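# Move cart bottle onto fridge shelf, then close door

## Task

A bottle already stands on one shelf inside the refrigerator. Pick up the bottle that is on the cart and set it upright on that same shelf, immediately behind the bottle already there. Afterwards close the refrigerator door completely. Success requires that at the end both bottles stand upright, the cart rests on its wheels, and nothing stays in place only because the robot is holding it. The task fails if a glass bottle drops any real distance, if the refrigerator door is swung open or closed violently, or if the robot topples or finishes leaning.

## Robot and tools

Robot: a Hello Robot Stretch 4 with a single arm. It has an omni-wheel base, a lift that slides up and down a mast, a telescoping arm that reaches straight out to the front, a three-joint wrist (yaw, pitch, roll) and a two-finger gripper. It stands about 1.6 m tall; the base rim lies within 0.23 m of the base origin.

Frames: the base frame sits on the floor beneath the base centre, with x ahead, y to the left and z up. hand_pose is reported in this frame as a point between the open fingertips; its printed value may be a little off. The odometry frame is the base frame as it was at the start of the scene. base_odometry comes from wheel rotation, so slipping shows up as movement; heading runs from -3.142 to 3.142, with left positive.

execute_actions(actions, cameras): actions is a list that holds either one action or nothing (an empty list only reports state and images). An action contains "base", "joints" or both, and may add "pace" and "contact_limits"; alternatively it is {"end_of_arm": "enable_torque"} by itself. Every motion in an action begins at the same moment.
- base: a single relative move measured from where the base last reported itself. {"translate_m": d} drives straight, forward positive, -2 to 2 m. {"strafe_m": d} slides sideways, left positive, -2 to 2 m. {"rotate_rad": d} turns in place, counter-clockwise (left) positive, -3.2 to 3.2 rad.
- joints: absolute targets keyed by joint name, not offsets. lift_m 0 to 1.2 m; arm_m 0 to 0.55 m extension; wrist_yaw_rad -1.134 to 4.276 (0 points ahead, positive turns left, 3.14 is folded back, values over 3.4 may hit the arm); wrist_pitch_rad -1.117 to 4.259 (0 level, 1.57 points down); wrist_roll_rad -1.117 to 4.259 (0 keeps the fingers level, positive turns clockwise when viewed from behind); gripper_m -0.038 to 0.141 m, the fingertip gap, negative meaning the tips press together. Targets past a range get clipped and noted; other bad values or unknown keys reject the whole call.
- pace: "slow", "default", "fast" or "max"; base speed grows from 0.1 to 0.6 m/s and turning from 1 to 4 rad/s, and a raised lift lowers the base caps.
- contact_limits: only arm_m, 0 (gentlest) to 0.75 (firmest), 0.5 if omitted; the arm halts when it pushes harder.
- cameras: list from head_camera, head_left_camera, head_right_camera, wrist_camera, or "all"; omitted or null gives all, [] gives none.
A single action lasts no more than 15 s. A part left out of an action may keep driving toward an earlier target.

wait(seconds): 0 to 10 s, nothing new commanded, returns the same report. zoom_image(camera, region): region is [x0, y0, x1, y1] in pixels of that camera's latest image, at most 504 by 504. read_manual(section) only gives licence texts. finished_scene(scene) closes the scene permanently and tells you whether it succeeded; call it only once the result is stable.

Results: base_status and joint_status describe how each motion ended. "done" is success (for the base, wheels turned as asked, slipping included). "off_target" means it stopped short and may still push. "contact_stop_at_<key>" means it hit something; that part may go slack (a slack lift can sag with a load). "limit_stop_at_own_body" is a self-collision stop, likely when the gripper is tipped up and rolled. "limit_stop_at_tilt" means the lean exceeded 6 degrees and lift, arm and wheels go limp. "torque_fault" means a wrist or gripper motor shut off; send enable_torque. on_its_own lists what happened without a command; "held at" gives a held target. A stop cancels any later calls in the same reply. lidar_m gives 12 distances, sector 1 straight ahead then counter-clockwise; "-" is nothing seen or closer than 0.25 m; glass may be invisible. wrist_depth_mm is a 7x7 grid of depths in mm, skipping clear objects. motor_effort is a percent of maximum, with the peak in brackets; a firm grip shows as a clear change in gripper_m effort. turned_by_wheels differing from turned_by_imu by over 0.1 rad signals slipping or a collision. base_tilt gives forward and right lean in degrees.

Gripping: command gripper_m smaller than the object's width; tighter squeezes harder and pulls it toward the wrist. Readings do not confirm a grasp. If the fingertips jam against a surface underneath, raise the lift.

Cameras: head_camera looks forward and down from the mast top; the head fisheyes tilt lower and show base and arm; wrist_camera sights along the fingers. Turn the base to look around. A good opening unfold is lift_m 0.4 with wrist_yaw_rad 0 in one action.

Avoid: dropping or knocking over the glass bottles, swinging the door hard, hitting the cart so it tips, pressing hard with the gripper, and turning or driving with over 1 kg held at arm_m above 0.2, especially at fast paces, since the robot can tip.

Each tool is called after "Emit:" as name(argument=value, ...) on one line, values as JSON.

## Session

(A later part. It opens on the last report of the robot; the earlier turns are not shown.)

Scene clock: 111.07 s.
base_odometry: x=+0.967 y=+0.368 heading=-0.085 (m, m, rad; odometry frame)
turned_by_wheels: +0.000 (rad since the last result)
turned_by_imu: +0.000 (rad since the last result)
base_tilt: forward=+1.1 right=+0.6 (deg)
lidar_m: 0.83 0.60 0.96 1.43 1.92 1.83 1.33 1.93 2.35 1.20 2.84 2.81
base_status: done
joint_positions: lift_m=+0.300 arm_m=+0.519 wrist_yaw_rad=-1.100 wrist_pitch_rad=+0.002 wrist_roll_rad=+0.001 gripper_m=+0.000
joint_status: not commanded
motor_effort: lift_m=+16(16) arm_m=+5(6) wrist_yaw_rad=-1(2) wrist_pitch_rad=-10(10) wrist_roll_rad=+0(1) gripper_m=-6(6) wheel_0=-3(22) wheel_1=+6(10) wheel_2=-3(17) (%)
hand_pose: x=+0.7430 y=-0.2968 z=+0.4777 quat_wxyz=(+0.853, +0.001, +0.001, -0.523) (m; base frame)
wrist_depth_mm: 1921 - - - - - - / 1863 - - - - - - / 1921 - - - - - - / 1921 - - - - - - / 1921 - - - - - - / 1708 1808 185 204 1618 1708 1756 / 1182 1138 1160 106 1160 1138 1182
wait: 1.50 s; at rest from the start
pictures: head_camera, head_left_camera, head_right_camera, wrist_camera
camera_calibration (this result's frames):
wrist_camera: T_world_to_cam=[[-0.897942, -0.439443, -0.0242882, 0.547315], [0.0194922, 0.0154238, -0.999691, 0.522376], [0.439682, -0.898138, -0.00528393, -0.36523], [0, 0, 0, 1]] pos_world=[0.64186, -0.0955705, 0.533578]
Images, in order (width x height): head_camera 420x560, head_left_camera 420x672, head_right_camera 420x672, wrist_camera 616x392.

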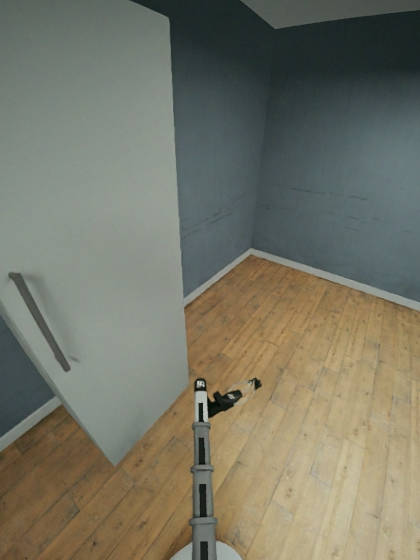

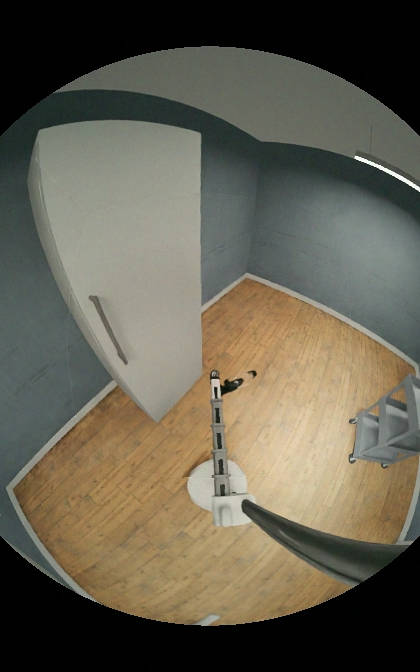

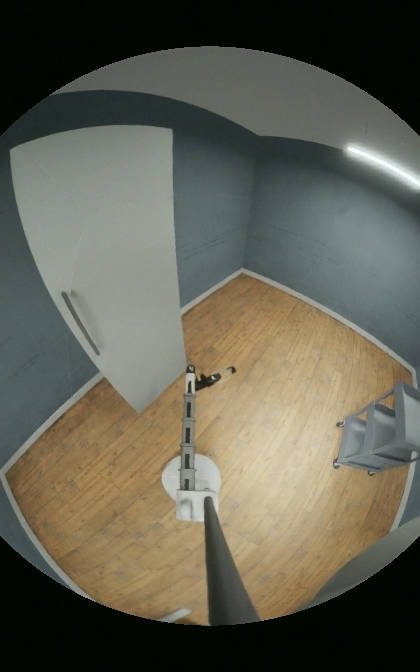

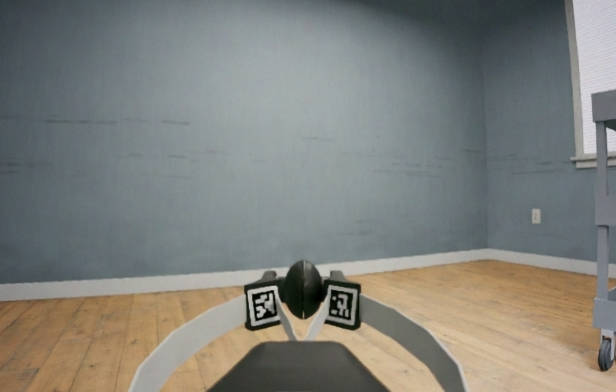

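Emit:
execute_actions(actions=[{"joints":{"arm_m":0.14,"wrist_yaw_rad":0}}], cameras=[])

Emit:
execute_actions(actions=[{"base":{"rotate_rad":0.75}}], cameras=["head_camera"])

Emit:
execute_actions(actions=[{"joints":{"arm_m":0.3},"pace":"slow","contact_limits":{"arm_m":0.1}}], cameras=["head_camera"])

Scene clock: 114.03 s.
base_odometry: x=+0.967 y=+0.368 heading=-0.085 (m, m, rad; odometry frame)
turned_by_wheels: +0.000 (rad since the last result)
turned_by_imu: +0.000 (rad since the last result)
base_tilt: forward=+1.1 right=+0.5 (deg)
lidar_m: 0.83 0.63 0.95 1.45 1.90 1.82 1.35 1.96 2.37 1.19 2.83 2.80
base_status: not commanded
joint_positions: lift_m=+0.300 arm_m=+0.141 wrist_yaw_rad=+0.000 wrist_pitch_rad=+0.002 wrist_roll_rad=+0.001 gripper_m=+0.000
joint_status: all done
motor_effort: lift_m=+16(16) arm_m=-5(1) wrist_yaw_rad=-1(2) wrist_pitch_rad=-9(8) wrist_roll_rad=-1(1) gripper_m=-5(6) wheel_0=-3(3) wheel_1=+6(6) wheel_2=-3(3) (%)
hand_pose: x=+0.6002 y=-0.0874 z=+0.4777 quat_wxyz=(+1.000, +0.001, +0.001, +0.000) (m; base frame)
wrist_depth_mm: 442 517 1430 1863 - - - / 439 521 1464 1863 - - - / 439 521 1430 1863 - - - / 439 521 1397 1808 - - - / 439 517 1430 1756 - - - / 436 517 185 204 1576 1708 1661 / 439 484 615 106 1138 1160 1160
pictures: none
No camera images: the call's "cameras" was empty. Leave "cameras" out to get every camera's image.

Scene clock: 115.53 s.
base_odometry: x=+0.967 y=+0.368 heading=+0.664 (m, m, rad; odometry frame)
turned_by_wheels: +0.749 (rad since the last result)
turned_by_imu: +0.746 (rad since the last result)
base_tilt: forward=+1.0 right=+0.6 (deg)
lidar_m: 0.62 1.30 1.64 1.89 1.37 1.45 2.41 1.20 1.23 2.82 2.19 0.73
base_status: done
joint_positions: lift_m=+0.300 arm_m=+0.141 wrist_yaw_rad=+0.000 wrist_pitch_rad=+0.002 wrist_roll_rad=+0.001 gripper_m=+0.000
joint_status: not commanded
motor_effort: lift_m=+16(16) arm_m=-5(5) wrist_yaw_rad=-2(1) wrist_pitch_rad=-9(8) wrist_roll_rad=-1(1) gripper_m=-6(6) wheel_0=-2(9) wheel_1=-4(13) wheel_2=-3(7) (%)
hand_pose: x=+0.6002 y=-0.0874 z=+0.4777 quat_wxyz=(+1.000, +0.001, +0.001, +0.000) (m; base frame)
wrist_depth_mm: 904 917 946 342 351 366 377 / 891 917 931 340 351 364 375 / 891 917 946 338 349 362 375 / 891 917 931 338 349 364 373 / 891 917 931 338 349 362 370 / 891 917 186 204 347 362 370 / 891 904 330 106 345 362 370
pictures: head_camera
Images, in order (width x height): head_camera 420x560.

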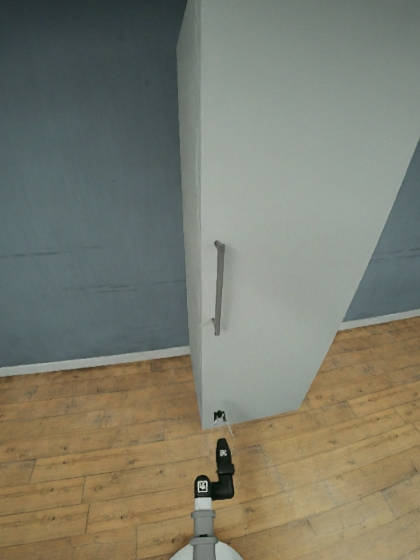

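Scene clock: 117.53 s.
base_odometry: x=+0.967 y=+0.368 heading=+0.665 (m, m, rad; odometry frame)
turned_by_wheels: +0.001 (rad since the last result)
turned_by_imu: +0.000 (rad since the last result)
base_tilt: forward=+1.0 right=+0.7 (deg)
lidar_m: 0.61 1.30 1.63 1.89 1.34 1.45 2.41 1.19 1.18 2.82 2.17 0.75
base_status: not commanded
joint_positions: lift_m=+0.300 arm_m=+0.242 wrist_yaw_rad=-0.003 wrist_pitch_rad=+0.001 wrist_roll_rad=+0.001 gripper_m=+0.000
joint_status: arm_m contact_stop (moved +0.102 of +0.159)
on_its_own: arm_m is slack since a contact_stop (your +0.300 is given up)
motor_effort: lift_m=+16(16) arm_m=+0(20) wrist_yaw_rad=+7(30) wrist_pitch_rad=-4(7) wrist_roll_rad=-1(1) gripper_m=-5(5) wheel_0=+2(2) wheel_1=+0(4) wheel_2=-3(10) (%)
contact_limits: arm_m 0.1
hand_pose: x=+0.7015 y=-0.0883 z=+0.4781 quat_wxyz=(+1.000, +0.001, +0.001, -0.002) (m; base frame)
wrist_depth_mm: 809 820 233 238 247 257 265 / 798 820 232 239 247 256 263 / 798 820 231 237 247 255 263 / 798 820 230 237 246 254 263 / 798 820 230 236 245 254 262 / 798 820 187 202 242 253 260 / 798 809 229 106 243 253 260
pictures: head_camera
Images, in order (width x height): head_camera 420x560.

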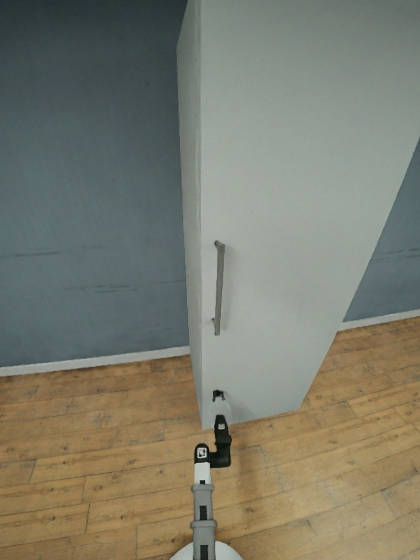

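Emit:
execute_actions(actions=[{"joints":{"arm_m":0.2}}], cameras=[])

Emit:
finished_scene(scene=2)

Scene clock: 119.07 s.
base_odometry: x=+0.967 y=+0.368 heading=+0.665 (m, m, rad; odometry frame)
turned_by_wheels: +0.000 (rad since the last result)
turned_by_imu: +0.000 (rad since the last result)
base_tilt: forward=+1.0 right=+0.5 (deg)
lidar_m: 0.63 1.29 1.60 1.90 1.36 1.46 2.41 1.20 1.21 2.81 2.20 0.72
base_status: not commanded
joint_positions: lift_m=+0.300 arm_m=+0.201 wrist_yaw_rad=+0.000 wrist_pitch_rad=+0.002 wrist_roll_rad=+0.001 gripper_m=+0.000
joint_status: all done
motor_effort: lift_m=+16(16) arm_m=-5(5) wrist_yaw_rad=-2(6) wrist_pitch_rad=-7(7) wrist_roll_rad=-1(1) gripper_m=-6(5) wheel_0=+2(2) wheel_1=+0(0) wheel_2=-3(3) (%)
hand_pose: x=+0.6602 y=-0.0874 z=+0.4779 quat_wxyz=(+1.000, +0.001, +0.001, +0.000) (m; base frame)
wrist_depth_mm: 842 866 273 281 289 300 309 / 842 866 274 279 289 300 307 / 842 866 273 278 289 298 307 / 842 866 272 278 287 297 306 / 842 854 272 277 287 297 306 / 842 854 185 204 285 296 304 / 842 854 270 106 283 297 304
pictures: none
No camera images: the call's "cameras" was empty. Leave "cameras" out to get every camera's image.

The scene is finished: the task was done.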